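# Place the two closest-weight pistons in the steel tray

## Task

Of the five pistons, find the pair whose weights are most alike and set both in the steel parts tray. None of the remaining three may touch the tray or hang over its edge. The tray must stay level on the bench, and everything must stay put by itself without the robot holding it. Finish with both grippers released and withdrawn from the work.

## Robot and tools

Robot: two arms, left_arm and right_arm, mounted on opposite sides of one table. left_arm's base is on the +y side. The names do not tell you which side of a camera image an arm appears on.

World frame: origin at the table centre, +z up, table surface at z = 0.020 m. Reported gripper positions are in metres and orientations are quaternions in w,x,y,z order, both in this frame. Velocities are in m/s and rad/s. At long reach the printed hand position can be a little wrong.

Gripper frame: the fingers point along the gripper's +x and close along its y. The reported position is the point between the finger pads, roughly 3 to 4 cm short of the fingertips.

One row format is shared by every motion command: 14 numbers, each from -1 to 1. The first 7 are for left_arm and the last 7 for right_arm, each in the order dx, dy, dz, rx, ry, rz, opening. Both arms must always be filled in, even when one does not move. dx, dy, dz, rx, ry, rz are an offset from the gripper's measured pose, expressed in that gripper's own axes, not a place in the world frame. 1.0 means 0.6 m of travel or 180 degrees of turn. rx, ry, rz together form a single rotation vector. Opening is absolute, not an offset: +1 is fully open (0.088 m), empty fingers touch at about -0.80, and anything below that down to -1 closes no further. Going from open to closed takes at least about 0.5 s.

execute_actions(actions): a list of actions run one after another. Each action is a table of up to 15 rows, one row per 1/30 s step. If fewer than 15 rows are given, the last row repeats for the remaining steps. Every row in an action is an offset from the pose measured at that action's start, not from the row before it. For the first action in a call, that start is the last pose reported in this scene. An empty list simply returns the current state and images.

move(target, speed, blocking): target is one 14-number row as above, with offsets taken from the pose in the latest result that showed one. Each gripper goes in a straight line toward its target; both paths finish together and last 0.5 to 10 s, and paths needing longer are cut off at 10 s. Rotation takes the shorter direction. speed is top path speed in m/s, 0.002 to 0.5, default 0.25; turning is capped at twice that number in rad/s. Opening is sent at the start. Paths do not avoid obstacles or the other arm, and the gripper can lag, drift off the line, or exceed speed, mostly with the arm stretched out. blocking=false returns after 0.5 s while motion continues; then only wait or stop are accepted until a result shows the move has ended. The result adds a move: line with the ending (done, off_target, moving, held, fault) and any limits: paced means the sent pose was clipped, held means a safety check blocked some steps, after which the arm may jump faster than speed. If only one arm is named, the other finished normally. Each gripper's distance from its target is also listed.

wait(seconds): 0 to 10; runs the scene with arms holding their last commands, returning early if a running move ends.

stop(): brakes a running move; a fast arm needs more room. Fingers keep moving.

zoom_image(camera, region): camera is cam_left_wrist or cam_right_wrist (both 504x504); region is [x0, y0, x1, y1] in image pixels from the top-left, at most 504 by 504.

finished_scene(scene): ends the current scene by number, irreversibly, after the last command has been held; the result says whether the goal was met.

Control details: each step the commanded pose is limited to within 70 mm and 16 degrees of the measured pose, then damped inverse kinematics drives the joints, favouring position over orientation. A long command may need several actions, since the arm stops at its last clipped pose. Hand target lines show the pose each arm is now heading to. A pose unreachable line means the clearance check altered or blocked that arm's command. Friction can leave the gripper short or slightly tilted, and tiny moves may not happen, so check position and orientation after each move and correct tilt. To keep an arm still, send the offset back to its wanted pose first, then zeros, always with the desired opening.

Gripping: grip_measured is the finger opening on the same scale as the command; the last Joint positions value per arm is the opening in metres. Readings may be off by about 1 mm, and while squeezing a hard part they read up to about 3 mm (0.061) narrower. To hold firmly, command about 0.07 below grip_measured; less gives a lighter hold. Parts under about 3 mm thick get proportionally less force. Pad force tops out around 34 to 49 N. grip_effort_n is the motor's reported effort in newtons (negative closes, positive opens), capped near 83 N, with offset and noise, and it can be high while fingers move or hit a stop, so it is not a pad force; n/a means no reading. Comparing effort while lifting may help judge piston weights.

Cameras: calibration lines give K, distortion D and T_world_to_cam (world to camera, metres) in OpenCV conventions; these carry small errors, and results list any camera whose values changed.

Avoid: knocking anything off the table, which fails the task; dropping, slipping or slamming parts; pressing hard into objects (a target far past contact presses harder, and faster moves hit harder); arm-to-arm collisions. Joint load limits (N m): waist 16.8, shoulder 20.8, elbow 20.8, wrist pitch 5.49, wrist yaw 5.47, wrist roll 5.13, held weight included; reaching one freezes that arm 10 s and drops the rest of the call. Holding loads heats motors: MOTOR HOT from 50 °C, and at 95 °C an OVER-TEMPERATURE FAULT holds the arm and may later cut its power. Parts may occasionally be tugged or pushed by outside disturbances. Joint ranges (rad): waist -3.054 to 3.054, shoulder 0.000 to 3.142, elbow 0.000 to 2.356, wrist pitch -1.571 to 1.571, wrist yaw -1.571 to 1.571, wrist roll -3.142 to 3.142.

Each tool is called after "Call:" as a command line: name --argument value for each argument, lists and objects as JSON in quotes; but a table of rows of numbers goes row by row, as --pt "numbers of a row", without its own name.

## Session

Call:
execute_actions --actions '[]'

Scene clock: 0.00 s.
left_arm: end_effector_position=(+0.0591, +0.1861, +0.3144) grip_measured=+0.836 grip_effort_n=n/a end_effector_quat_wxyz=(-0.481, +0.290, -0.827, -0.032) end_effector_velocity=(+0.003, +0.000, +0.002) end_effector_angular_velocity=(-0.006, -0.013, +0.016) | right_arm: end_effector_position=(+0.0156, -0.4649, +0.1790) grip_measured=+0.819 grip_effort_n=n/a end_effector_quat_wxyz=(+0.573, -0.311, +0.745, +0.138) end_effector_velocity=(+0.001, -0.000, -0.002) end_effector_angular_velocity=(+0.006, -0.001, -0.016)
Joint positions: left_arm=[-0.115  1.188  0.986 -0.773  0.181 -2.483  0.08 ] | right_arm=[-0.798  1.6    0.969 -1.22   0.208 -0.161  0.079]
Joint velocities: left_arm=[-0.002 -0.007  0.002 -0.007 -0.022 -0.007  0.   ] | right_arm=[-0.007  0.002 -0.002  0.007 -0.007  0.007 -0.   ]
Motor temperatures (°C, as the motors report them): left_arm=[30 30 30 28 30 31] | right_arm=[28 28 30 28 31 29]
Heat: left arm: hottest wrist roll 31 °C (+0.0 °C/min); right arm: hottest wrist yaw 31 °C (+0.0 °C/min).
Hand target (left_arm): +0.059, +0.186, +0.314; +0.481, -0.290, +0.827, +0.032
Hand target (right_arm): +0.016, -0.465, +0.179; +0.573, -0.311, +0.745, +0.138

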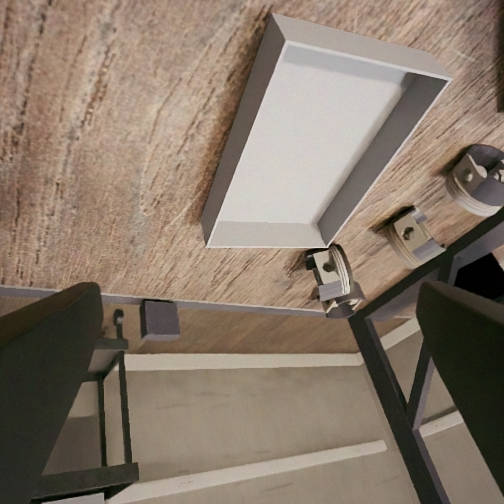

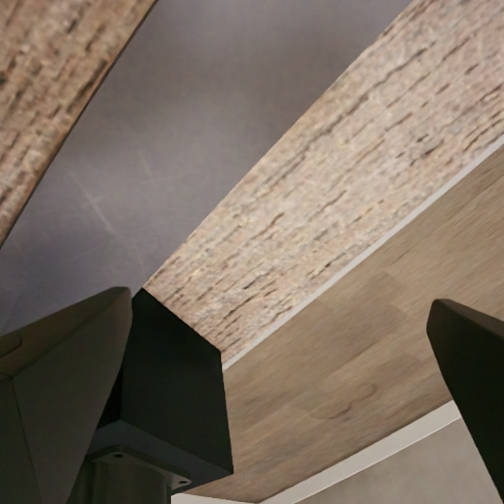

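Call:
move --target '[0,0,0,0.79,0,0,1,-0.2,0,0.1,0,-0.3,0,1]' --speed 0.4

Call:
move --target '[0,0,0,0,-0.2,0,1,0,0,0,0,0,0,1]' --speed 0.4

Scene clock: 9.40 s.
left_arm: end_effector_position=(+0.0591, +0.1861, +0.3144) grip_measured=+0.997 grip_effort_n=12.3 end_effector_quat_wxyz=(+0.431, +0.360, +0.300, -0.771) end_effector_velocity=(+0.002, +0.004, -0.003) end_effector_angular_velocity=(+0.010, -0.024, -0.016) | right_arm: end_effector_position=(+0.0824, -0.3948, +0.2774) grip_measured=+0.979 grip_effort_n=20.2 end_effector_quat_wxyz=(+0.852, -0.215, +0.403, +0.258) end_effector_velocity=(-0.002, -0.001, +0.000) end_effector_angular_velocity=(+0.008, +0.007, -0.004)
Joint positions: left_arm=[-0.115  1.188  0.986 -0.773  0.181 -0.005  0.088] | right_arm=[-0.786  1.136  0.872 -0.658  0.013 -0.247  0.087]
Joint velocities: left_arm=[-0.002 -0.002 -0.002 -0.022 -0.007  0.022  0.   ] | right_arm=[-0.002 -0.007 -0.002 -0.007 -0.007  0.007 -0.   ]
Motor temperatures (°C, as the motors report them): left_arm=[30 31 31 29 30 31] | right_arm=[28 28 31 28 31 29]
Heat: left arm: hottest shoulder 31 °C (+0.0 °C/min); right arm: hottest elbow 31 °C (+0.0 °C/min).
Hand target (left_arm): +0.059, +0.186, +0.314; -0.431, -0.361, -0.298, +0.772
Hand target (right_arm): +0.080, -0.395, +0.275; +0.850, -0.216, +0.403, +0.260
Off the commanded pose (left_arm): 0.000 m, 0 deg.
Off the commanded pose (right_arm): 0.005 m, 1 deg.
move: done
camera_calibration (this result's frames):
cam_left_wrist: T_world_to_cam=[[-0.873341, 0.450006, 0.186465, -0.09216], [0.416644, 0.888422, -0.192651, -0.104876], [-0.252354, -0.0905601, -0.963388, 0.402854], [0, 0, 0, 1]] pos_world=[0.0648707, 0.171129, 0.385085]
cam_right_wrist: T_world_to_cam=[[0.627811, -0.754281, 0.192129, -0.395695], [-0.71032, -0.656131, -0.254828, -0.0971209], [0.318273, 0.023511, -0.947707, 0.328576], [0, 0, 0, 1]] pos_world=[0.0748578, -0.369914, 0.362669]

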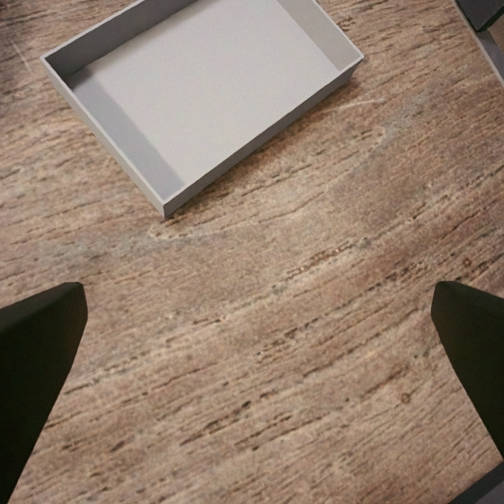

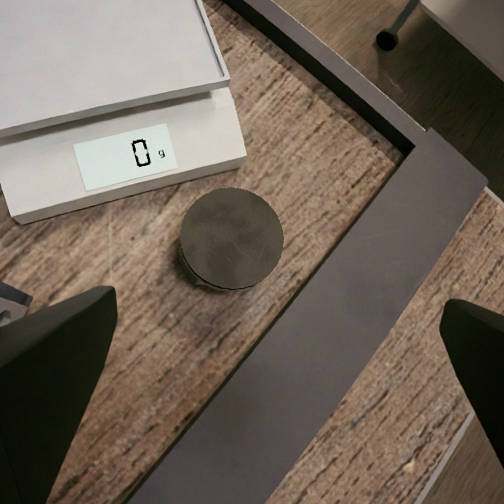

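Scene clock: 10.87 s.
left_arm: end_effector_position=(+0.0585, +0.1848, +0.3156) grip_measured=+0.997 grip_effort_n=12.3 end_effector_quat_wxyz=(+0.501, +0.106, +0.153, -0.845) end_effector_velocity=(-0.001, +0.002, -0.006) end_effector_angular_velocity=(+0.018, +0.017, -0.002) | right_arm: end_effector_position=(+0.0824, -0.3948, +0.2774) grip_measured=+0.979 grip_effort_n=19.8 end_effector_quat_wxyz=(+0.852, -0.215, +0.403, +0.258) end_effector_velocity=(-0.001, -0.002, -0.001) end_effector_angular_velocity=(+0.006, +0.011, -0.009)
Joint positions: left_arm=[-0.147  0.842  0.414  0.088  0.116 -0.121  0.088] | right_arm=[-0.786  1.136  0.872 -0.658  0.013 -0.247  0.087]
Joint velocities: left_arm=[-0.002 -0.002 -0.017  0.007  0.007 -0.022 -0.   ] | right_arm=[-0.007 -0.002 -0.002 -0.007 -0.007  0.007 -0.001]
Motor temperatures (°C, as the motors report them): left_arm=[30 31 31 29 30 31] | right_arm=[28 28 31 28 31 29]
Heat: left arm: hottest shoulder 31 °C (+0.0 °C/min); right arm: hottest elbow 31 °C (+0.0 °C/min).
Hand target (left_arm): +0.059, +0.186, +0.314; -0.503, -0.104, -0.153, +0.845
Hand target (right_arm): +0.082, -0.395, +0.277; +0.852, -0.215, +0.403, +0.258
Off the commanded pose (left_arm): 0.002 m, 0 deg.
Off the commanded pose (right_arm): 0.000 m, 0 deg.
move: done
camera_calibration (this result's frames):
cam_left_wrist: T_world_to_cam=[[-0.863741, 0.471532, 0.17779, -0.0941235], [0.21009, 0.657617, -0.723465, 0.11899], [-0.458055, -0.587534, -0.667075, 0.41414], [0, 0, 0, 1]] pos_world=[0.0834015, 0.209453, 0.379082]
cam_right_wrist: T_world_to_cam=[[0.627811, -0.754281, 0.192129, -0.395695], [-0.71032, -0.656131, -0.254828, -0.0971209], [0.318273, 0.023511, -0.947707, 0.328576], [0, 0, 0, 1]] pos_world=[0.0748578, -0.369914, 0.362669]

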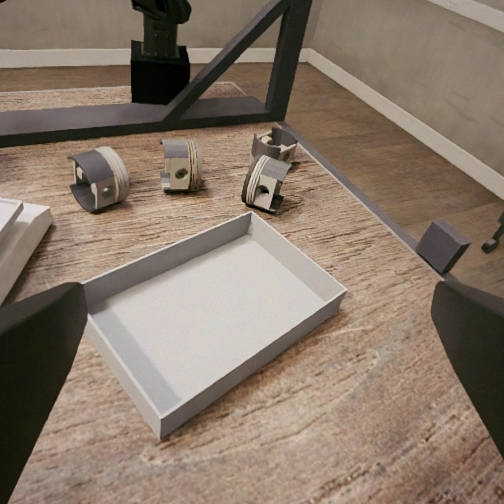

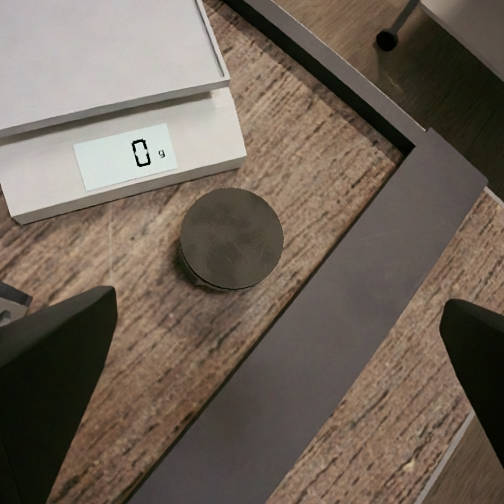

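Call:
move --target '[0,0,0,0,0,0.2,1,0.245,0.004,0.03,0,0.199,0.054,1]'

Scene clock: 22.47 s.
left_arm: end_effector_position=(+0.0605, +0.1862, +0.3126) grip_measured=+0.997 grip_effort_n=12.8 end_effector_quat_wxyz=(+0.736, +0.150, +0.111, -0.650) end_effector_velocity=(+0.001, +0.001, -0.000) end_effector_angular_velocity=(+0.011, -0.003, +0.011) | right_arm: end_effector_position=(+0.1684, -0.3452, +0.1688) grip_measured=+0.979 grip_effort_n=20.2 end_effector_quat_wxyz=(+0.662, -0.250, +0.660, +0.252) end_effector_velocity=(-0.000, -0.002, -0.004) end_effector_angular_velocity=(-0.006, +0.027, -0.015)
Joint positions: left_arm=[-0.619  1.088  0.585 -0.127 -0.915 -0.442  0.088] | right_arm=[-0.781  2.072  1.582 -1.077 -0.002 -0.243  0.087]
Joint velocities: left_arm=[-0.002  0.002  0.012 -0.037 -0.007 -0.022  0.   ] | right_arm=[-0.007  0.022  0.017 -0.022 -0.007  0.007 -0.   ]
Motor temperatures (°C, as the motors report them): left_arm=[30 31 32 31 30 31] | right_arm=[28 29 33 30 31 29]
Heat: left arm: hottest elbow 32 °C (+2.7 °C/min); right arm: hottest elbow 33 °C (+5.3 °C/min).
Hand target (left_arm): +0.059, +0.185, +0.316; +0.738, +0.147, +0.111, -0.649
Hand target (right_arm): +0.170, -0.343, +0.168; +0.661, -0.250, +0.661, +0.253
Off the commanded pose (left_arm): 0.004 m, 0 deg.
Off the commanded pose (right_arm): 0.004 m, 0 deg.
move: done
camera_calibration (this result's frames):
cam_left_wrist: T_world_to_cam=[[-0.995122, -0.0846223, -0.0507136, 0.0904271], [-0.023369, 0.701611, -0.712176, 0.117908], [0.0958472, -0.707517, -0.700166, 0.413075], [0, 0, 0, 1]] pos_world=[0.0531492, 0.217184, 0.377778]
cam_right_wrist: T_world_to_cam=[[0.694425, -0.719459, 0.0123678, -0.360312], [-0.676084, -0.646482, 0.353513, -0.136358], [-0.246343, -0.25385, -0.935348, 0.194362], [0, 0, 0, 1]] pos_world=[0.205899, -0.298044, 0.234457]

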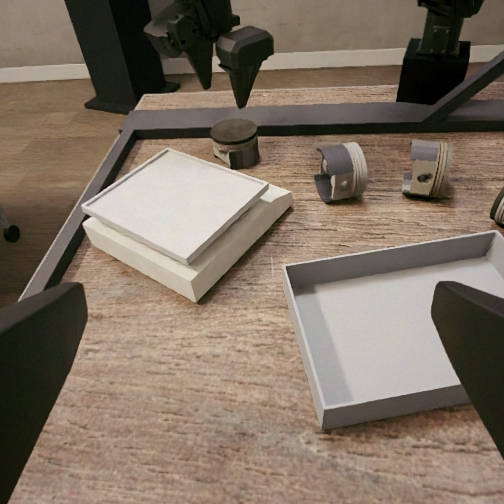

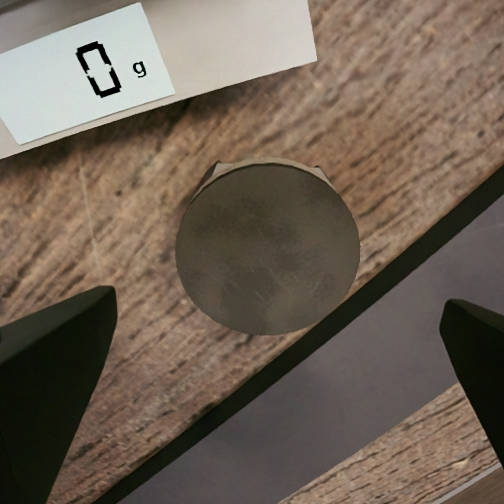

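Call:
move --target '[0,0,0,0,0,0,1,0.08,0,0,-0.269,0,0,1]'

Scene clock: 27.27 s.
left_arm: end_effector_position=(+0.0606, +0.1862, +0.3126) grip_measured=+0.997 grip_effort_n=12.3 end_effector_quat_wxyz=(+0.737, +0.151, +0.111, -0.650) end_effector_velocity=(+0.005, +0.002, -0.000) end_effector_angular_velocity=(-0.002, -0.001, +0.023) | right_arm: end_effector_position=(+0.1717, -0.3435, +0.1273) grip_measured=+0.979 grip_effort_n=19.8 end_effector_quat_wxyz=(+0.509, -0.500, +0.494, +0.497) end_effector_velocity=(-0.003, -0.002, -0.001) end_effector_angular_velocity=(+0.000, +0.014, +0.020)
Joint positions: left_arm=[-0.619  1.089  0.586 -0.13  -0.917 -0.445  0.088] | right_arm=[-0.781  2.122  1.486 -0.913 -0.002 -1.082  0.087]
Joint velocities: left_arm=[-0.002 -0.007 -0.002 -0.022 -0.022 -0.022 -0.   ] | right_arm=[-0.002 -0.002 -0.007 -0.007 -0.007 -0.022  0.   ]
Motor temperatures (°C, as the motors report them): left_arm=[30 31 33 31 30 31] | right_arm=[28 30 33 29 31 29]
Heat: left arm: hottest elbow 33 °C (+4.4 °C/min); right arm: hottest elbow 33 °C (+4.4 °C/min).
Hand target (left_arm): +0.061, +0.186, +0.313; +0.736, +0.150, +0.111, -0.650
Hand target (right_arm): +0.168, -0.345, +0.121; +0.501, -0.500, +0.498, +0.501
Off the commanded pose (left_arm): 0.000 m, 0 deg.
Off the commanded pose (right_arm): 0.007 m, 1 deg.
move: done
camera_calibration (this result's frames):
cam_left_wrist: T_world_to_cam=[[-0.994934, -0.0865777, -0.0511022, 0.0910116], [-0.024499, 0.701778, -0.711974, 0.11787], [0.0975035, -0.707115, -0.700344, 0.412931], [0, 0, 0, 1]] pos_world=[0.053176, 0.21715, 0.377765]
cam_right_wrist: T_world_to_cam=[[0.998869, 0.0351676, 0.031999, -0.156413], [0.0219209, -0.937825, 0.346416, -0.337365], [0.0421921, -0.345322, -0.937535, 0.0760633], [0, 0, 0, 1]] pos_world=[0.160422, -0.284622, 0.193186]

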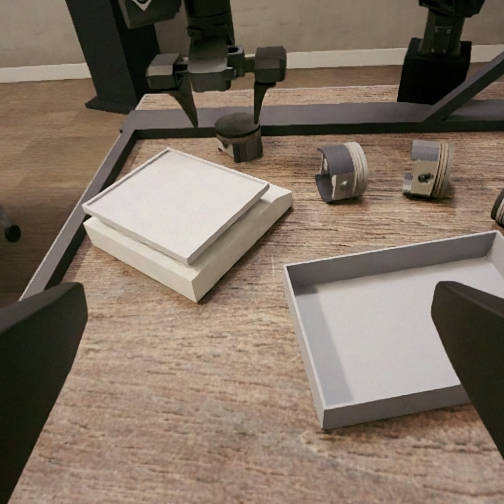

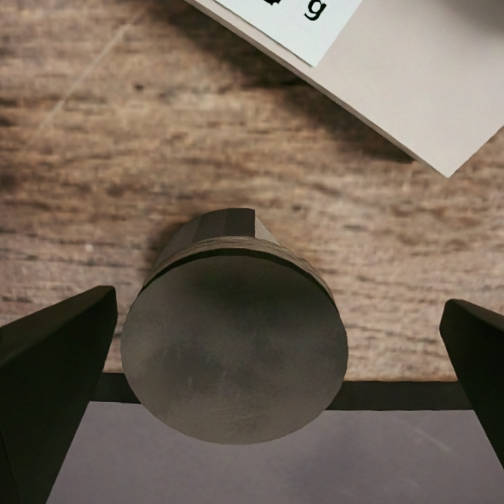

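Call:
move --target '[0,0,0,0,0,0,1,0.02,0.024,-0.034,0,0,0,1]'

Call:
move --target '[0,0,0,0,0,0,1,0.065,0,0,0,0,0,1]' --speed 0.06

Scene clock: 30.73 s.
left_arm: end_effector_position=(+0.0606, +0.1862, +0.3126) grip_measured=+0.997 grip_effort_n=12.3 end_effector_quat_wxyz=(+0.737, +0.151, +0.111, -0.650) end_effector_velocity=(-0.000, +0.002, -0.002) end_effector_angular_velocity=(+0.013, -0.004, -0.006) | right_arm: end_effector_position=(+0.1588, -0.3615, +0.1133) grip_measured=+0.979 grip_effort_n=19.8 end_effector_quat_wxyz=(+0.507, -0.499, +0.496, +0.497) end_effector_velocity=(-0.008, -0.001, -0.001) end_effector_angular_velocity=(+0.016, +0.016, +0.005)
Joint positions: left_arm=[-0.619  1.089  0.586 -0.13  -0.917 -0.445  0.088] | right_arm=[-0.807  2.08   1.359 -0.833 -0.002 -1.107  0.087]
Joint velocities: left_arm=[-0.002 -0.002  0.002 -0.022  0.007 -0.007 -0.   ] | right_arm=[-0.002 -0.017 -0.032  0.007 -0.022 -0.007 -0.001]
Motor temperatures (°C, as the motors report them): left_arm=[30 31 33 31 30 31] | right_arm=[28 31 33 29 31 29]
Heat: left arm: hottest elbow 33 °C (+3.9 °C/min); right arm: hottest elbow 33 °C (+3.9 °C/min).
Hand target (left_arm): +0.061, +0.186, +0.313; +0.737, +0.151, +0.111, -0.650
Hand target (right_arm): +0.157, -0.364, +0.115; +0.509, -0.500, +0.494, +0.497
Off the commanded pose (left_arm): 0.000 m, 0 deg.
Off the commanded pose (right_arm): 0.003 m, 0 deg.
move: done
camera_calibration (this result's frames):
cam_left_wrist: T_world_to_cam=[[-0.994934, -0.0865777, -0.0511022, 0.0910116], [-0.024499, 0.701778, -0.711974, 0.11787], [0.0975035, -0.707115, -0.700344, 0.412931], [0, 0, 0, 1]] pos_world=[0.053176, 0.21715, 0.377765]
cam_right_wrist: T_world_to_cam=[[0.99902, 0.0344801, 0.0277663, -0.142194], [0.0226422, -0.93692, 0.348809, -0.349157], [0.0380418, -0.347839, -0.936782, 0.056963], [0, 0, 0, 1]] pos_world=[0.147793, -0.302416, 0.179099]

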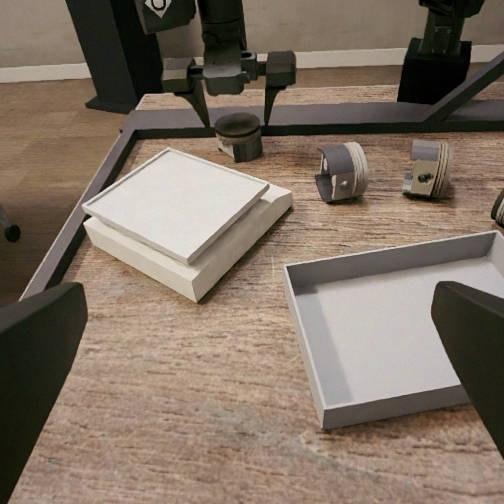

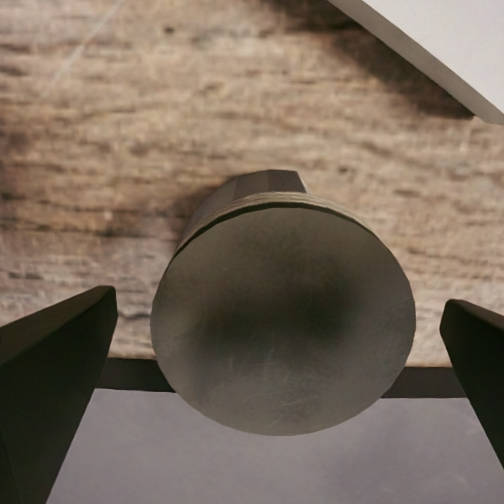

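Scene clock: 31.80 s.
left_arm: end_effector_position=(+0.0606, +0.1862, +0.3126) grip_measured=+0.997 grip_effort_n=12.8 end_effector_quat_wxyz=(+0.737, +0.151, +0.111, -0.650) end_effector_velocity=(+0.002, +0.000, -0.002) end_effector_angular_velocity=(+0.005, -0.019, +0.006) | right_arm: end_effector_position=(+0.1629, -0.3594, +0.0803) grip_measured=+0.979 grip_effort_n=19.8 end_effector_quat_wxyz=(+0.513, -0.501, +0.490, +0.495) end_effector_velocity=(+0.001, +0.001, +0.000) end_effector_angular_velocity=(+0.010, -0.003, +0.005)
Joint positions: left_arm=[-0.619  1.089  0.586 -0.13  -0.917 -0.445  0.088] | right_arm=[-0.807  2.148  1.316 -0.706 -0.002 -1.107  0.087]
Joint velocities: left_arm=[ 0.002  0.002 -0.002 -0.007 -0.007  0.007 -0.   ] | right_arm=[-0.002 -0.002 -0.002  0.007 -0.007 -0.007  0.   ]
Motor temperatures (°C, as the motors report them): left_arm=[30 31 33 32 30 31] | right_arm=[28 31 33 29 31 29]
Heat: left arm: hottest elbow 33 °C (+3.8 °C/min); right arm: hottest elbow 33 °C (+3.8 °C/min).
Hand target (left_arm): +0.061, +0.186, +0.313; +0.737, +0.151, +0.111, -0.650
Hand target (right_arm): +0.159, -0.361, +0.074; +0.507, -0.499, +0.496, +0.497
Off the commanded pose (left_arm): 0.000 m, 0 deg.
Off the commanded pose (right_arm): 0.007 m, 1 deg.
move: done
camera_calibration (this result's frames):
cam_left_wrist: T_world_to_cam=[[-0.994934, -0.0865777, -0.0511022, 0.0910116], [-0.024499, 0.701778, -0.711974, 0.11787], [0.0975035, -0.707115, -0.700344, 0.412931], [0, 0, 0, 1]] pos_world=[0.053176, 0.21715, 0.377765]
cam_right_wrist: T_world_to_cam=[[0.998501, 0.0342249, 0.0427153, -0.146704], [0.0175561, -0.939423, 0.342311, -0.33537], [0.0518433, -0.341048, -0.938615, 0.0269259], [0, 0, 0, 1]] pos_world=[0.150976, -0.30085, 0.14634]

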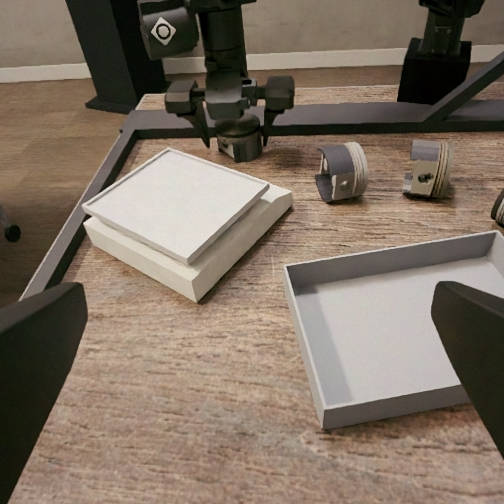

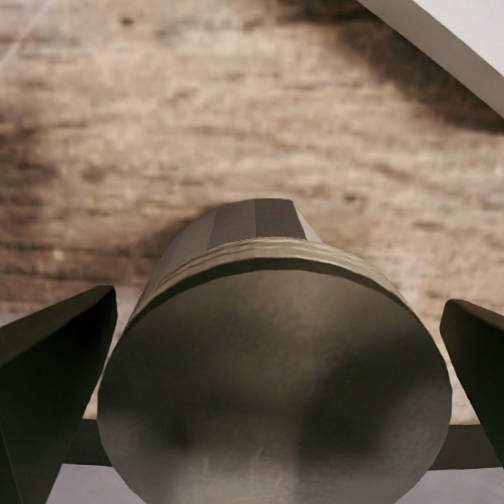

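Call:
move --target '[0,0,0,0,0,0,1,0.02,0.008,-0.004,0,0,0,0.45]'

Call:
move --target '[0,0,0,0,0,0,1,-0.13,0,0,0,0,0,0.45]' --speed 0.15

Scene clock: 34.43 s.
left_arm: end_effector_position=(+0.0606, +0.1862, +0.3126) grip_measured=+0.997 grip_effort_n=12.3 end_effector_quat_wxyz=(+0.737, +0.151, +0.111, -0.650) end_effector_velocity=(-0.000, -0.002, +0.005) end_effector_angular_velocity=(-0.021, +0.025, +0.011) | right_arm: end_effector_position=(+0.1613, -0.3599, +0.0773) grip_measured=+0.601 grip_effort_n=-83.5 end_effector_quat_wxyz=(+0.516, -0.502, +0.487, +0.495) end_effector_velocity=(-0.001, -0.002, +0.000) end_effector_angular_velocity=(+0.007, +0.001, +0.015)
Joint positions: left_arm=[-0.619  1.089  0.586 -0.13  -0.917 -0.445  0.088] | right_arm=[-0.807  2.143  1.293 -0.678 -0.005 -1.107  0.068]
Joint velocities: left_arm=[ 0.002 -0.002  0.002  0.022 -0.007 -0.007 -0.   ] | right_arm=[-0.007 -0.007 -0.012  0.007 -0.007 -0.022 -0.   ]
Motor temperatures (°C, as the motors report them): left_arm=[30 31 33 32 30 31] | right_arm=[28 31 33 29 31 29]
Heat: left arm: hottest elbow 33 °C (+3.5 °C/min); right arm: hottest elbow 33 °C (+3.5 °C/min).
Hand target (left_arm): +0.061, +0.186, +0.313; +0.737, +0.151, +0.111, -0.650
Hand target (right_arm): +0.158, -0.362, +0.068; +0.513, -0.501, +0.490, +0.496
Off the commanded pose (left_arm): 0.000 m, 0 deg.
Off the commanded pose (right_arm): 0.010 m, 1 deg.
move: off_target (right_arm)
camera_calibration (this result's frames):
cam_left_wrist: T_world_to_cam=[[-0.994934, -0.0865777, -0.0511022, 0.0910116], [-0.024499, 0.701778, -0.711974, 0.11787], [0.0975035, -0.707115, -0.700344, 0.412931], [0, 0, 0, 1]] pos_world=[0.053176, 0.21715, 0.377765]
cam_right_wrist: T_world_to_cam=[[0.998146, 0.0340192, 0.0504637, -0.14549], [0.0150754, -0.941547, 0.336544, -0.334665], [0.0589629, -0.335159, -0.940315, 0.0251808], [0, 0, 0, 1]] pos_world=[0.14878, -0.301714, 0.143649]

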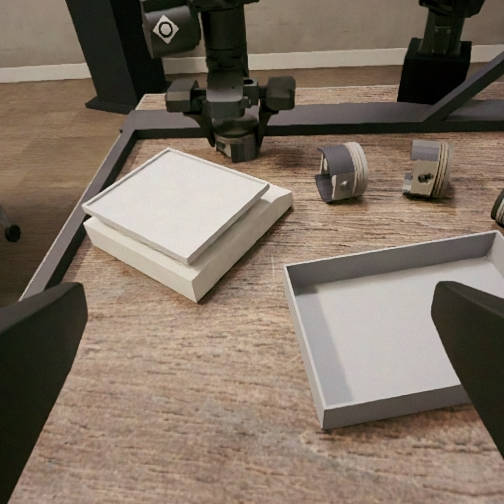

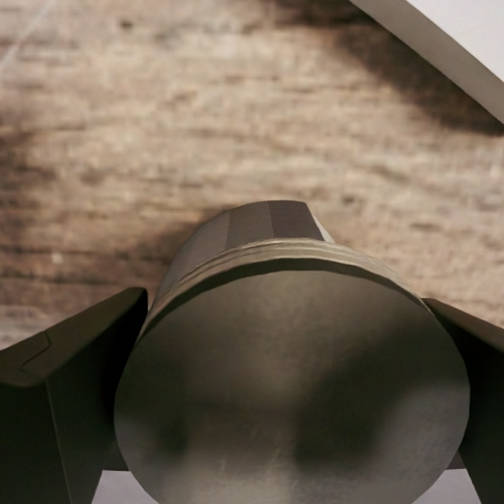

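Scene clock: 35.47 s.
left_arm: end_effector_position=(+0.0606, +0.1862, +0.3126) grip_measured=+0.997 grip_effort_n=12.3 end_effector_quat_wxyz=(+0.737, +0.151, +0.111, -0.650) end_effector_velocity=(+0.001, +0.001, -0.001) end_effector_angular_velocity=(+0.000, -0.002, +0.006) | right_arm: end_effector_position=(+0.1532, -0.3640, +0.1446) grip_measured=+0.601 grip_effort_n=-83.5 end_effector_quat_wxyz=(+0.506, -0.499, +0.497, +0.498) end_effector_velocity=(+0.005, +0.000, +0.004) end_effector_angular_velocity=(-0.001, -0.014, +0.005)
Joint positions: left_arm=[-0.619  1.089  0.586 -0.13  -0.917 -0.445  0.088] | right_arm=[-0.807  2.014  1.394 -0.94  -0.004 -1.107  0.068]
Joint velocities: left_arm=[-0.002 -0.002 -0.002 -0.007 -0.007 -0.007  0.   ] | right_arm=[-0.002  0.002  0.022 -0.007  0.007 -0.007 -0.   ]
Motor temperatures (°C, as the motors report them): left_arm=[30 31 34 32 30 31] | right_arm=[28 32 34 29 31 29]
Heat: left arm: hottest elbow 34 °C (+5.1 °C/min); right arm: hottest elbow 34 °C (+5.1 °C/min).
Hand target (left_arm): +0.061, +0.186, +0.313; +0.737, +0.151, +0.111, -0.650
Hand target (right_arm): +0.159, -0.362, +0.155; +0.516, -0.502, +0.487, +0.495
Off the commanded pose (left_arm): 0.000 m, 0 deg.
Off the commanded pose (right_arm): 0.012 m, 2 deg.
move: off_target (right_arm)
camera_calibration (this result's frames):
cam_left_wrist: T_world_to_cam=[[-0.994934, -0.0865777, -0.0511022, 0.0910116], [-0.024499, 0.701778, -0.711974, 0.11787], [0.0975035, -0.707115, -0.700344, 0.412931], [0, 0, 0, 1]] pos_world=[0.053176, 0.21715, 0.377765]
cam_right_wrist: T_world_to_cam=[[0.999152, 0.0345294, 0.022428, -0.136619], [0.0245077, -0.936455, 0.349931, -0.362629], [0.0330857, -0.349085, -0.936507, 0.0858833], [0, 0, 0, 1]] pos_world=[0.142549, -0.304888, 0.21039]

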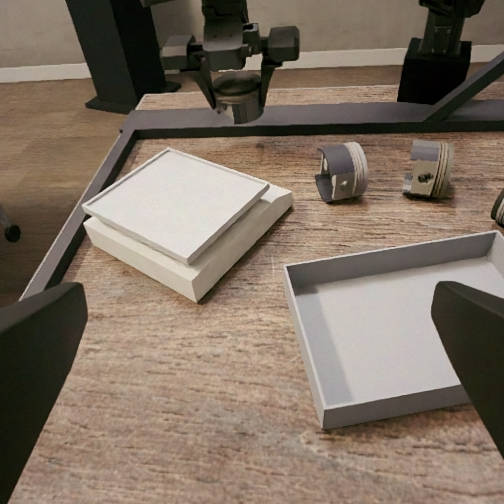

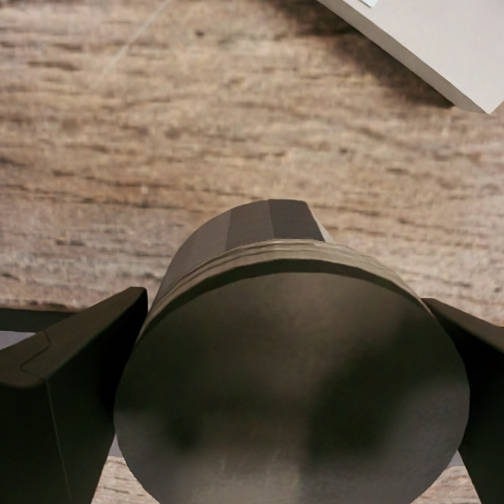

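Call:
move --target '[0,0,0,0,0,0,1,-0.06,-0.1,0.27,0,0,0,0.45]' --speed 0.15

Scene clock: 40.47 s.
left_arm: end_effector_position=(+0.0606, +0.1862, +0.3126) grip_measured=+0.997 grip_effort_n=12.3 end_effector_quat_wxyz=(+0.737, +0.151, +0.111, -0.650) end_effector_velocity=(-0.000, -0.000, -0.000) end_effector_angular_velocity=(-0.006, +0.006, +0.006) | right_arm: end_effector_position=(+0.2110, -0.2070, +0.1793) grip_measured=+0.601 grip_effort_n=-83.5 end_effector_quat_wxyz=(+0.536, -0.500, +0.465, +0.496) end_effector_velocity=(+0.003, -0.000, -0.004) end_effector_angular_velocity=(-0.005, -0.007, +0.004)
Joint positions: left_arm=[-0.619  1.089  0.586 -0.13  -0.917 -0.445  0.088] | right_arm=[-0.576  2.499  2.34  -1.312 -0.004 -0.878  0.068]
Joint velocities: left_arm=[-0.002  0.002 -0.002  0.007 -0.007 -0.007 -0.   ] | right_arm=[-0.002  0.012  0.007  0.007  0.007 -0.007 -0.   ]
Motor temperatures (°C, as the motors report them): left_arm=[30 31 34 32 30 31] | right_arm=[28 34 34 29 31 29]
Heat: left arm: hottest elbow 34 °C (+4.4 °C/min); right arm: hottest shoulder 34 °C (+4.4 °C/min).
Hand target (left_arm): +0.061, +0.186, +0.313; +0.737, +0.151, +0.111, -0.650
Hand target (right_arm): +0.214, -0.204, +0.182; +0.543, -0.500, +0.459, +0.495
Off the commanded pose (left_arm): 0.000 m, 0 deg.
Off the commanded pose (right_arm): 0.006 m, 5 deg.
joint sent to its limit (right arm) — the command would take joint 3 (elbow) past its upper limit, so that joint was sent only as far as its limit.
move: off_target (right_arm)
camera_calibration (this result's frames):
cam_left_wrist: T_world_to_cam=[[-0.994934, -0.0865777, -0.0511022, 0.0910116], [-0.024499, 0.701778, -0.711974, 0.11787], [0.0975035, -0.707115, -0.700344, 0.412931], [0, 0, 0, 1]] pos_world=[0.053176, 0.21715, 0.377765]
cam_right_wrist: T_world_to_cam=[[0.995345, 0.0329118, 0.0905787, -0.212306], [0.00463223, -0.955132, 0.296145, -0.219165], [0.0962613, -0.294347, -0.950838, 0.171871], [0, 0, 0, 1]] pos_world=[0.195788, -0.151754, 0.247557]

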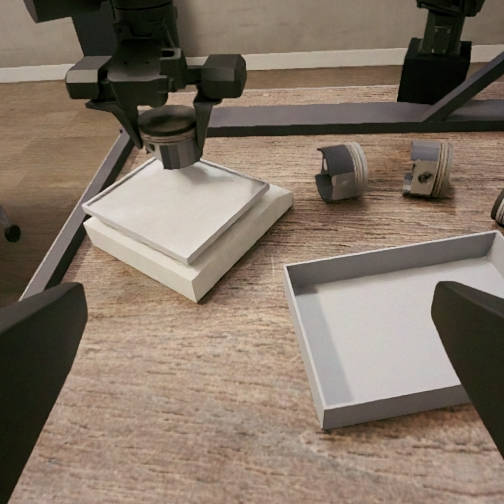

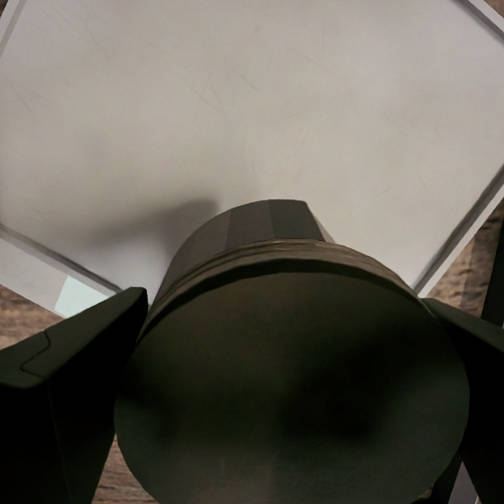

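Call:
move --target '[0,0,0,0,0,0,1,0.07,0,0.02,0,0.01,0.01,0.45]' --speed 0.05

Scene clock: 43.17 s.
left_arm: end_effector_position=(+0.0606, +0.1862, +0.3126) grip_measured=+0.997 grip_effort_n=12.3 end_effector_quat_wxyz=(+0.737, +0.151, +0.111, -0.650) end_effector_velocity=(+0.001, +0.001, -0.001) end_effector_angular_velocity=(-0.008, +0.019, +0.011) | right_arm: end_effector_position=(+0.2122, -0.1974, +0.1487) grip_measured=+0.601 grip_effort_n=-83.5 end_effector_quat_wxyz=(+0.529, -0.501, +0.473, +0.496) end_effector_velocity=(-0.002, -0.002, -0.003) end_effector_angular_velocity=(-0.006, +0.017, +0.005)
Joint positions: left_arm=[-0.619  1.089  0.586 -0.13  -0.917 -0.445  0.088] | right_arm=[-0.562  2.57   2.352 -1.273 -0.    -0.864  0.068]
Joint velocities: left_arm=[-0.002 -0.002 -0.007  0.007 -0.007 -0.022 -0.   ] | right_arm=[-0.002  0.002 -0.007 -0.007 -0.007 -0.007  0.   ]
Motor temperatures (°C, as the motors report them): left_arm=[30 31 34 32 30 31] | right_arm=[28 35 35 29 31 29]
Heat: left arm: hottest elbow 34 °C (+4.2 °C/min); right arm: hottest shoulder 35 °C (+5.6 °C/min).
Hand target (left_arm): +0.061, +0.186, +0.313; +0.737, +0.151, +0.111, -0.650
Hand target (right_arm): +0.213, -0.193, +0.138; +0.529, -0.501, +0.473, +0.496
Off the commanded pose (left_arm): 0.000 m, 0 deg.
Off the commanded pose (right_arm): 0.012 m, 1 deg.
joint sent to its limit (right arm) — the command would take joint 3 (elbow) past its upper limit, so that joint was sent only as far as its limit.
move: off_target (right_arm)
camera_calibration (this result's frames):
cam_left_wrist: T_world_to_cam=[[-0.994934, -0.0865777, -0.0511022, 0.0910116], [-0.024499, 0.701778, -0.711974, 0.11787], [0.0975035, -0.707115, -0.700344, 0.412931], [0, 0, 0, 1]] pos_world=[0.053176, 0.21715, 0.377765]
cam_right_wrist: T_world_to_cam=[[0.996497, 0.0342414, 0.0762995, -0.208884], [0.00895118, -0.950767, 0.309776, -0.202982], [0.0831503, -0.308008, -0.947743, 0.145146], [0, 0, 0, 1]] pos_world=[0.1979, -0.14113, 0.216377]

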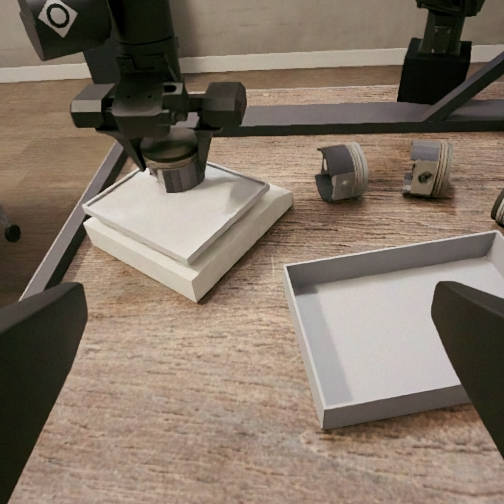

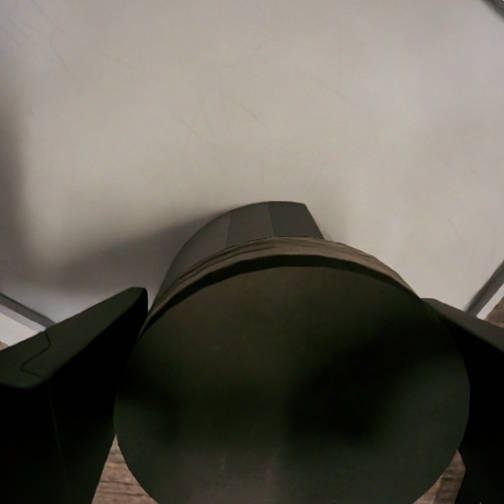

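Call:
move --target '[0,0,0,0,0,0,1,0.035,0,0,0,0,0,0.45]' --speed 0.03

Call:
move --target '[0,0,0,0,0,0,1,0,0,0,0,0,0,1]'

Call:
move --target '[0,0,0,0,0,0,1,-0.08,0,0,0,0,0,1]'

Call:
move --target '[0,0,0,0,0,0,1,-0.03,0.12,-0.1,0,0.018,0.018,1]'

Scene clock: 46.90 s.
left_arm: end_effector_position=(+0.0606, +0.1862, +0.3126) grip_measured=+0.997 grip_effort_n=12.3 end_effector_quat_wxyz=(+0.737, +0.151, +0.111, -0.650) end_effector_velocity=(-0.000, -0.000, +0.004) end_effector_angular_velocity=(-0.019, +0.044, +0.017) | right_arm: end_effector_position=(+0.2122, -0.1966, +0.1457) grip_measured=+0.601 grip_effort_n=-83.5 end_effector_quat_wxyz=(+0.533, -0.500, +0.468, +0.497) end_effector_velocity=(-0.002, -0.002, +0.000) end_effector_angular_velocity=(+0.003, +0.006, +0.006)
Joint positions: left_arm=[-0.619  1.089  0.586 -0.13  -0.917 -0.445  0.088] | right_arm=[-0.562  2.554  2.31  -1.234 -0.004 -0.864  0.068]
Joint velocities: left_arm=[-0.002 -0.007  0.002  0.007 -0.007 -0.037 -0.   ] | right_arm=[-0.002 -0.012 -0.022  0.007 -0.007 -0.007 -0.   ]
Motor temperatures (°C, as the motors report them): left_arm=[30 31 34 32 30 31] | right_arm=[28 35 35 30 31 29]
Heat: left arm: hottest elbow 34 °C (+3.8 °C/min); right arm: hottest shoulder 35 °C (+5.1 °C/min).
Hand target (left_arm): +0.061, +0.186, +0.313; +0.737, +0.151, +0.111, -0.650
Hand target (right_arm): +0.213, -0.197, +0.128; +0.529, -0.501, +0.473, +0.496
Off the commanded pose (left_arm): 0.000 m, 0 deg.
Off the commanded pose (right_arm): 0.018 m, 1 deg.
move: off_target (right_arm)
camera_calibration (this result's frames):
cam_left_wrist: T_world_to_cam=[[-0.994934, -0.0865777, -0.0511022, 0.0910116], [-0.024499, 0.701778, -0.711974, 0.11787], [0.0975035, -0.707115, -0.700344, 0.412931], [0, 0, 0, 1]] pos_world=[0.053176, 0.21715, 0.377765]
cam_right_wrist: T_world_to_cam=[[0.995893, 0.0336744, 0.0840376, -0.209862], [0.00697732, -0.954038, 0.299604, -0.200078], [0.0902641, -0.297787, -0.950355, 0.143363], [0, 0, 0, 1]] pos_world=[0.197456, -0.141124, 0.213827]

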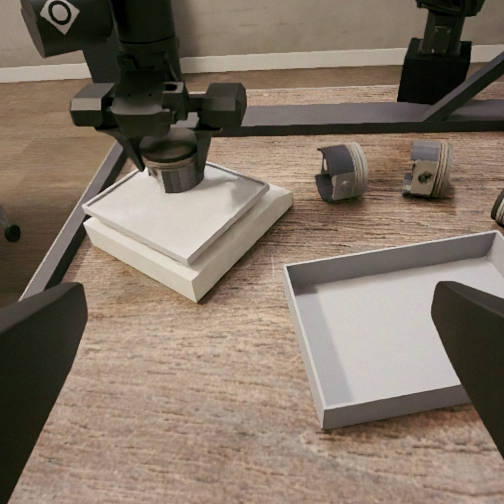

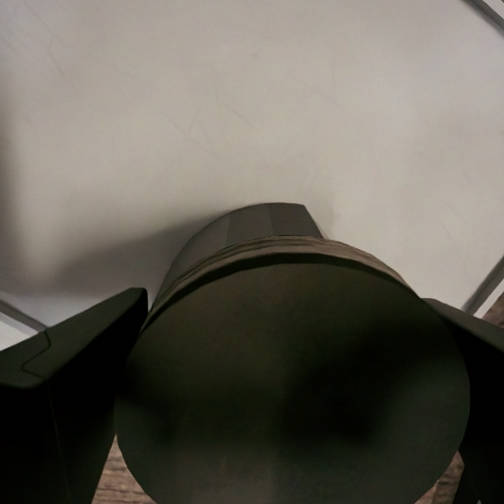

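Scene clock: 47.60 s.
left_arm: end_effector_position=(+0.0606, +0.1862, +0.3126) grip_measured=+0.997 grip_effort_n=12.8 end_effector_quat_wxyz=(+0.737, +0.151, +0.111, -0.650) end_effector_velocity=(+0.000, +0.000, +0.001) end_effector_angular_velocity=(-0.009, +0.010, +0.006) | right_arm: end_effector_position=(+0.2125, -0.1963, +0.1451) grip_measured=+0.977 grip_effort_n=20.2 end_effector_quat_wxyz=(+0.534, -0.500, +0.467, +0.497) end_effector_velocity=(+0.000, -0.003, +0.000) end_effector_angular_velocity=(-0.011, +0.000, +0.004)
Joint positions: left_arm=[-0.619  1.089  0.586 -0.13  -0.917 -0.445  0.088] | right_arm=[-0.562  2.555  2.309 -1.231 -0.004 -0.864  0.087]
Joint velocities: left_arm=[-0.002 -0.002 -0.002  0.007 -0.007 -0.007 -0.   ] | right_arm=[-0.002 -0.002 -0.002 -0.007  0.007 -0.007  0.001]
Motor temperatures (°C, as the motors report them): left_arm=[30 31 34 32 30 31] | right_arm=[28 35 35 30 31 29]
Heat: left arm: hottest elbow 34 °C (+3.8 °C/min); right arm: hottest shoulder 35 °C (+5.0 °C/min).
Hand target (left_arm): +0.061, +0.186, +0.313; +0.737, +0.151, +0.111, -0.650
Hand target (right_arm): +0.212, -0.197, +0.146; +0.533, -0.500, +0.468, +0.497
Off the commanded pose (left_arm): 0.000 m, 0 deg.
Off the commanded pose (right_arm): 0.001 m, 0 deg.
move: done
camera_calibration (this result's frames):
cam_left_wrist: T_world_to_cam=[[-0.994934, -0.0865777, -0.0511022, 0.0910116], [-0.024499, 0.701778, -0.711974, 0.11787], [0.0975035, -0.707115, -0.700344, 0.412931], [0, 0, 0, 1]] pos_world=[0.053176, 0.21715, 0.377765]
cam_right_wrist: T_world_to_cam=[[0.99582, 0.033612, 0.0849326, -0.210261], [0.00671587, -0.954259, 0.298904, -0.199528], [0.0910945, -0.297085, -0.950496, 0.142814], [0, 0, 0, 1]] pos_world=[0.197712, -0.140907, 0.213242]

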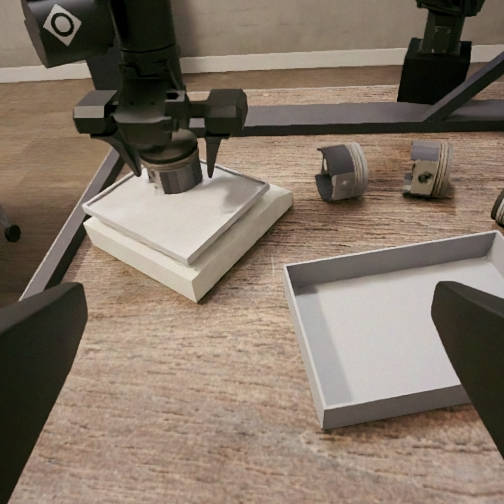

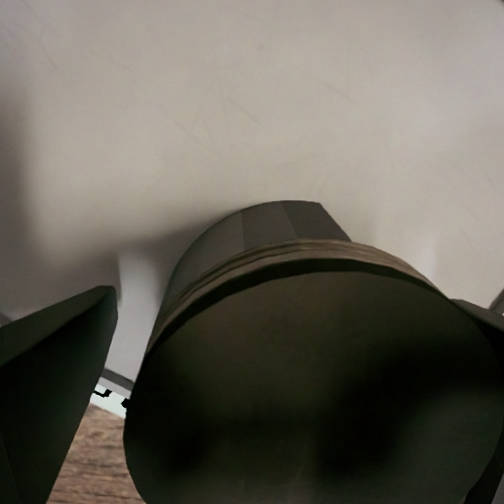

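Scene clock: 48.47 s.
left_arm: end_effector_position=(+0.0606, +0.1862, +0.3126) grip_measured=+0.997 grip_effort_n=12.8 end_effector_quat_wxyz=(+0.737, +0.151, +0.111, -0.650) end_effector_velocity=(+0.002, -0.000, +0.001) end_effector_angular_velocity=(-0.009, +0.010, +0.011) | right_arm: end_effector_position=(+0.2077, -0.2007, +0.1841) grip_measured=+0.979 grip_effort_n=20.2 end_effector_quat_wxyz=(+0.539, -0.500, +0.461, +0.496) end_effector_velocity=(-0.002, -0.001, -0.002) end_effector_angular_velocity=(-0.003, +0.013, +0.006)
Joint positions: left_arm=[-0.619  1.089  0.586 -0.13  -0.917 -0.445  0.088] | right_arm=[-0.562  2.495  2.352 -1.316 -0.004 -0.864  0.087]
Joint velocities: left_arm=[ 0.002 -0.002 -0.002  0.007 -0.007 -0.007 -0.   ] | right_arm=[-0.002  0.002 -0.002 -0.007 -0.007 -0.007  0.   ]
Motor temperatures (°C, as the motors report them): left_arm=[30 31 34 32 30 31] | right_arm=[28 36 35 30 31 29]
Heat: left arm: hottest elbow 34 °C (+3.7 °C/min); right arm: hottest shoulder 36 °C (+6.2 °C/min).
Hand target (left_arm): +0.061, +0.186, +0.313; +0.737, +0.151, +0.111, -0.650
Hand target (right_arm): +0.209, -0.200, +0.193; +0.546, -0.500, +0.454, +0.495
Off the commanded pose (left_arm): 0.000 m, 0 deg.
Off the commanded pose (right_arm): 0.009 m, 1 deg.
joint sent to its limit (right arm) — the command would take joint 3 (elbow) past its upper limit, so that joint was sent only as far as its limit.
move: off_target (right_arm)
camera_calibration (this result's frames):
cam_left_wrist: T_world_to_cam=[[-0.994934, -0.0865777, -0.0511022, 0.0910116], [-0.024499, 0.701778, -0.711974, 0.11787], [0.0975035, -0.707115, -0.700344, 0.412931], [0, 0, 0, 1]] pos_world=[0.053176, 0.21715, 0.377765]
cam_right_wrist: T_world_to_cam=[[0.994631, 0.0322165, 0.0983427, -0.211057], [0.00250226, -0.957516, 0.288369, -0.213194], [0.103455, -0.286574, -0.952456, 0.17896], [0, 0, 0, 1]] pos_world=[0.191943, -0.146052, 0.252685]

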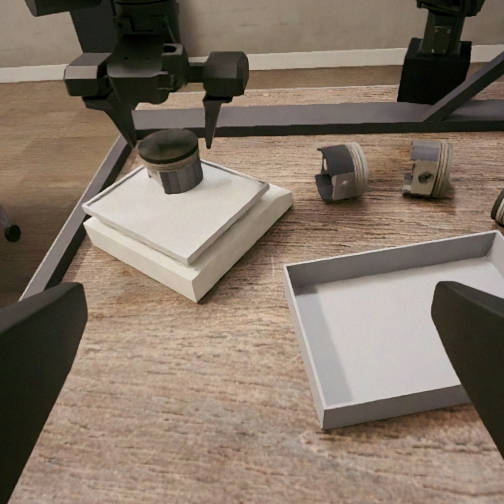

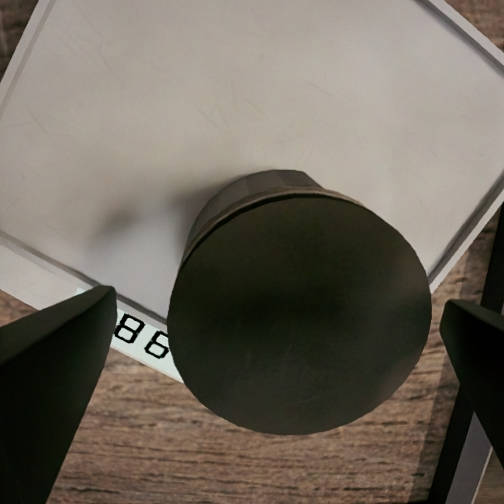

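Scene clock: 49.53 s.
left_arm: end_effector_position=(+0.0606, +0.1862, +0.3126) grip_measured=+0.997 grip_effort_n=11.9 end_effector_quat_wxyz=(+0.737, +0.151, +0.111, -0.650) end_effector_velocity=(+0.003, +0.001, -0.001) end_effector_angular_velocity=(-0.003, -0.011, +0.018) | right_arm: end_effector_position=(+0.1365, -0.2599, +0.1900) grip_measured=+0.979 grip_effort_n=19.3 end_effector_quat_wxyz=(+0.510, -0.500, +0.492, +0.498) end_effector_velocity=(-0.002, +0.002, +0.003) end_effector_angular_velocity=(+0.031, -0.003, +0.005)
Joint positions: left_arm=[-0.619  1.089  0.586 -0.13  -0.917 -0.445  0.088] | right_arm=[-0.559  2.122  1.744 -1.168  0.001 -0.862  0.087]
Joint velocities: left_arm=[-0.002  0.002 -0.002 -0.007 -0.022 -0.007 -0.   ] | right_arm=[-0.002 -0.022 -0.022  0.022 -0.022 -0.007 -0.   ]
Motor temperatures (°C, as the motors report them): left_arm=[30 31 34 32 30 31] | right_arm=[28 36 35 30 31 29]
Heat: left arm: hottest elbow 34 °C (+3.6 °C/min); right arm: hottest shoulder 36 °C (+6.1 °C/min).
Hand target (left_arm): +0.061, +0.186, +0.313; +0.737, +0.151, +0.111, -0.650
Hand target (right_arm): +0.134, -0.261, +0.193; +0.512, -0.501, +0.490, +0.497
Off the commanded pose (left_arm): 0.000 m, 0 deg.
Off the commanded pose (right_arm): 0.003 m, 0 deg.
move: done
camera_calibration (this result's frames):
cam_left_wrist: T_world_to_cam=[[-0.994934, -0.0865777, -0.0511022, 0.0910116], [-0.024499, 0.701778, -0.711974, 0.11787], [0.0975035, -0.707115, -0.700344, 0.412931], [0, 0, 0, 1]] pos_world=[0.053176, 0.21715, 0.377765]
cam_right_wrist: T_world_to_cam=[[0.998737, 0.0373272, 0.0336432, -0.125897], [0.0235338, -0.938978, 0.343172, -0.279789], [0.0443999, -0.341947, -0.93867, 0.16604], [0, 0, 0, 1]] pos_world=[0.12495, -0.20124, 0.256108]

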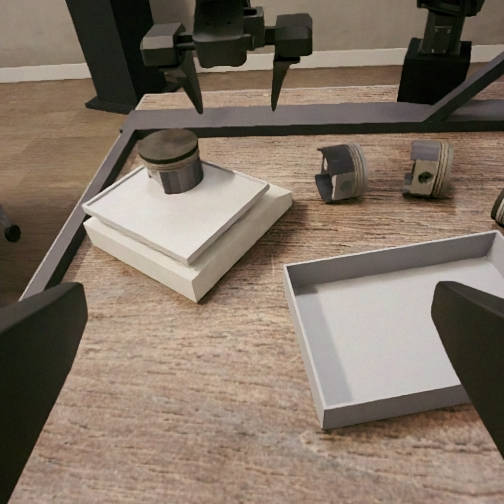

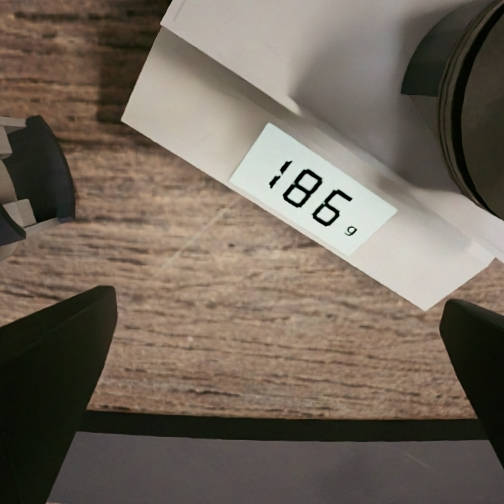

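Call:
move --target '[0,0,0,0,0,0,1,0.03,0.21,0.025,0,0.005,0.005,1]'

Scene clock: 51.87 s.
left_arm: end_effector_position=(+0.0606, +0.1862, +0.3126) grip_measured=+0.997 grip_effort_n=13.3 end_effector_quat_wxyz=(+0.737, +0.151, +0.111, -0.650) end_effector_velocity=(+0.003, +0.001, +0.000) end_effector_angular_velocity=(-0.004, -0.021, +0.013) | right_arm: end_effector_position=(+0.0130, -0.2409, +0.1703) grip_measured=+0.979 grip_effort_n=19.3 end_effector_quat_wxyz=(+0.501, -0.499, +0.500, +0.500) end_effector_velocity=(-0.005, -0.001, -0.002) end_effector_angular_velocity=(+0.002, +0.007, +0.000)
Joint positions: left_arm=[-0.619  1.089  0.586 -0.13  -0.917 -0.445  0.088] | right_arm=[-0.282  1.899  1.34  -1.01  -0.002 -0.587  0.087]
Joint velocities: left_arm=[-0.002 -0.002 -0.002 -0.007 -0.022  0.007  0.   ] | right_arm=[ 0.007 -0.007 -0.017  0.007 -0.007  0.007  0.   ]
Motor temperatures (°C, as the motors report them): left_arm=[30 31 34 32 30 31] | right_arm=[28 37 35 30 31 29]
Heat: left arm: hottest elbow 34 °C (+3.5 °C/min); right arm: hottest shoulder 37 °C (+6.9 °C/min).
Hand target (left_arm): +0.061, +0.186, +0.313; +0.737, +0.151, +0.111, -0.650
Hand target (right_arm): +0.011, -0.242, +0.171; +0.502, -0.499, +0.499, +0.499
Off the commanded pose (left_arm): 0.000 m, 0 deg.
Off the commanded pose (right_arm): 0.004 m, 0 deg.
move: done
camera_calibration (this result's frames):
cam_left_wrist: T_world_to_cam=[[-0.994934, -0.0865777, -0.0511022, 0.0910116], [-0.024499, 0.701778, -0.711974, 0.11787], [0.0975035, -0.707115, -0.700344, 0.412931], [0, 0, 0, 1]] pos_world=[0.053176, 0.21715, 0.377765]
cam_right_wrist: T_world_to_cam=[[0.999175, 0.038443, 0.0130937, 0.00115246], [0.0312836, -0.934167, 0.355462, -0.253319], [0.0258967, -0.35476, -0.934599, 0.156007], [0, 0, 0, 1]] pos_world=[0.00273318, -0.181342, 0.235834]

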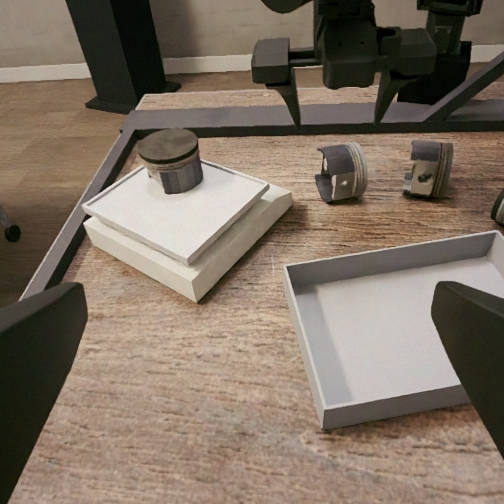

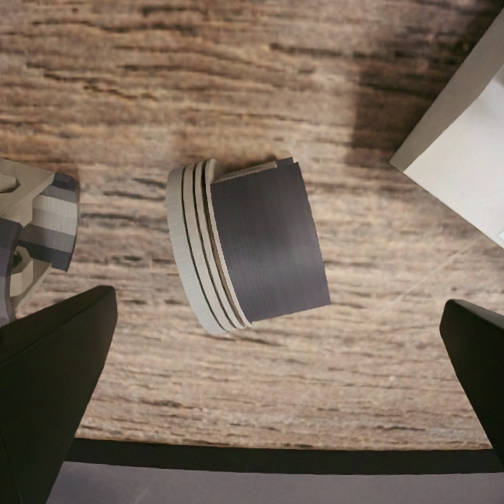

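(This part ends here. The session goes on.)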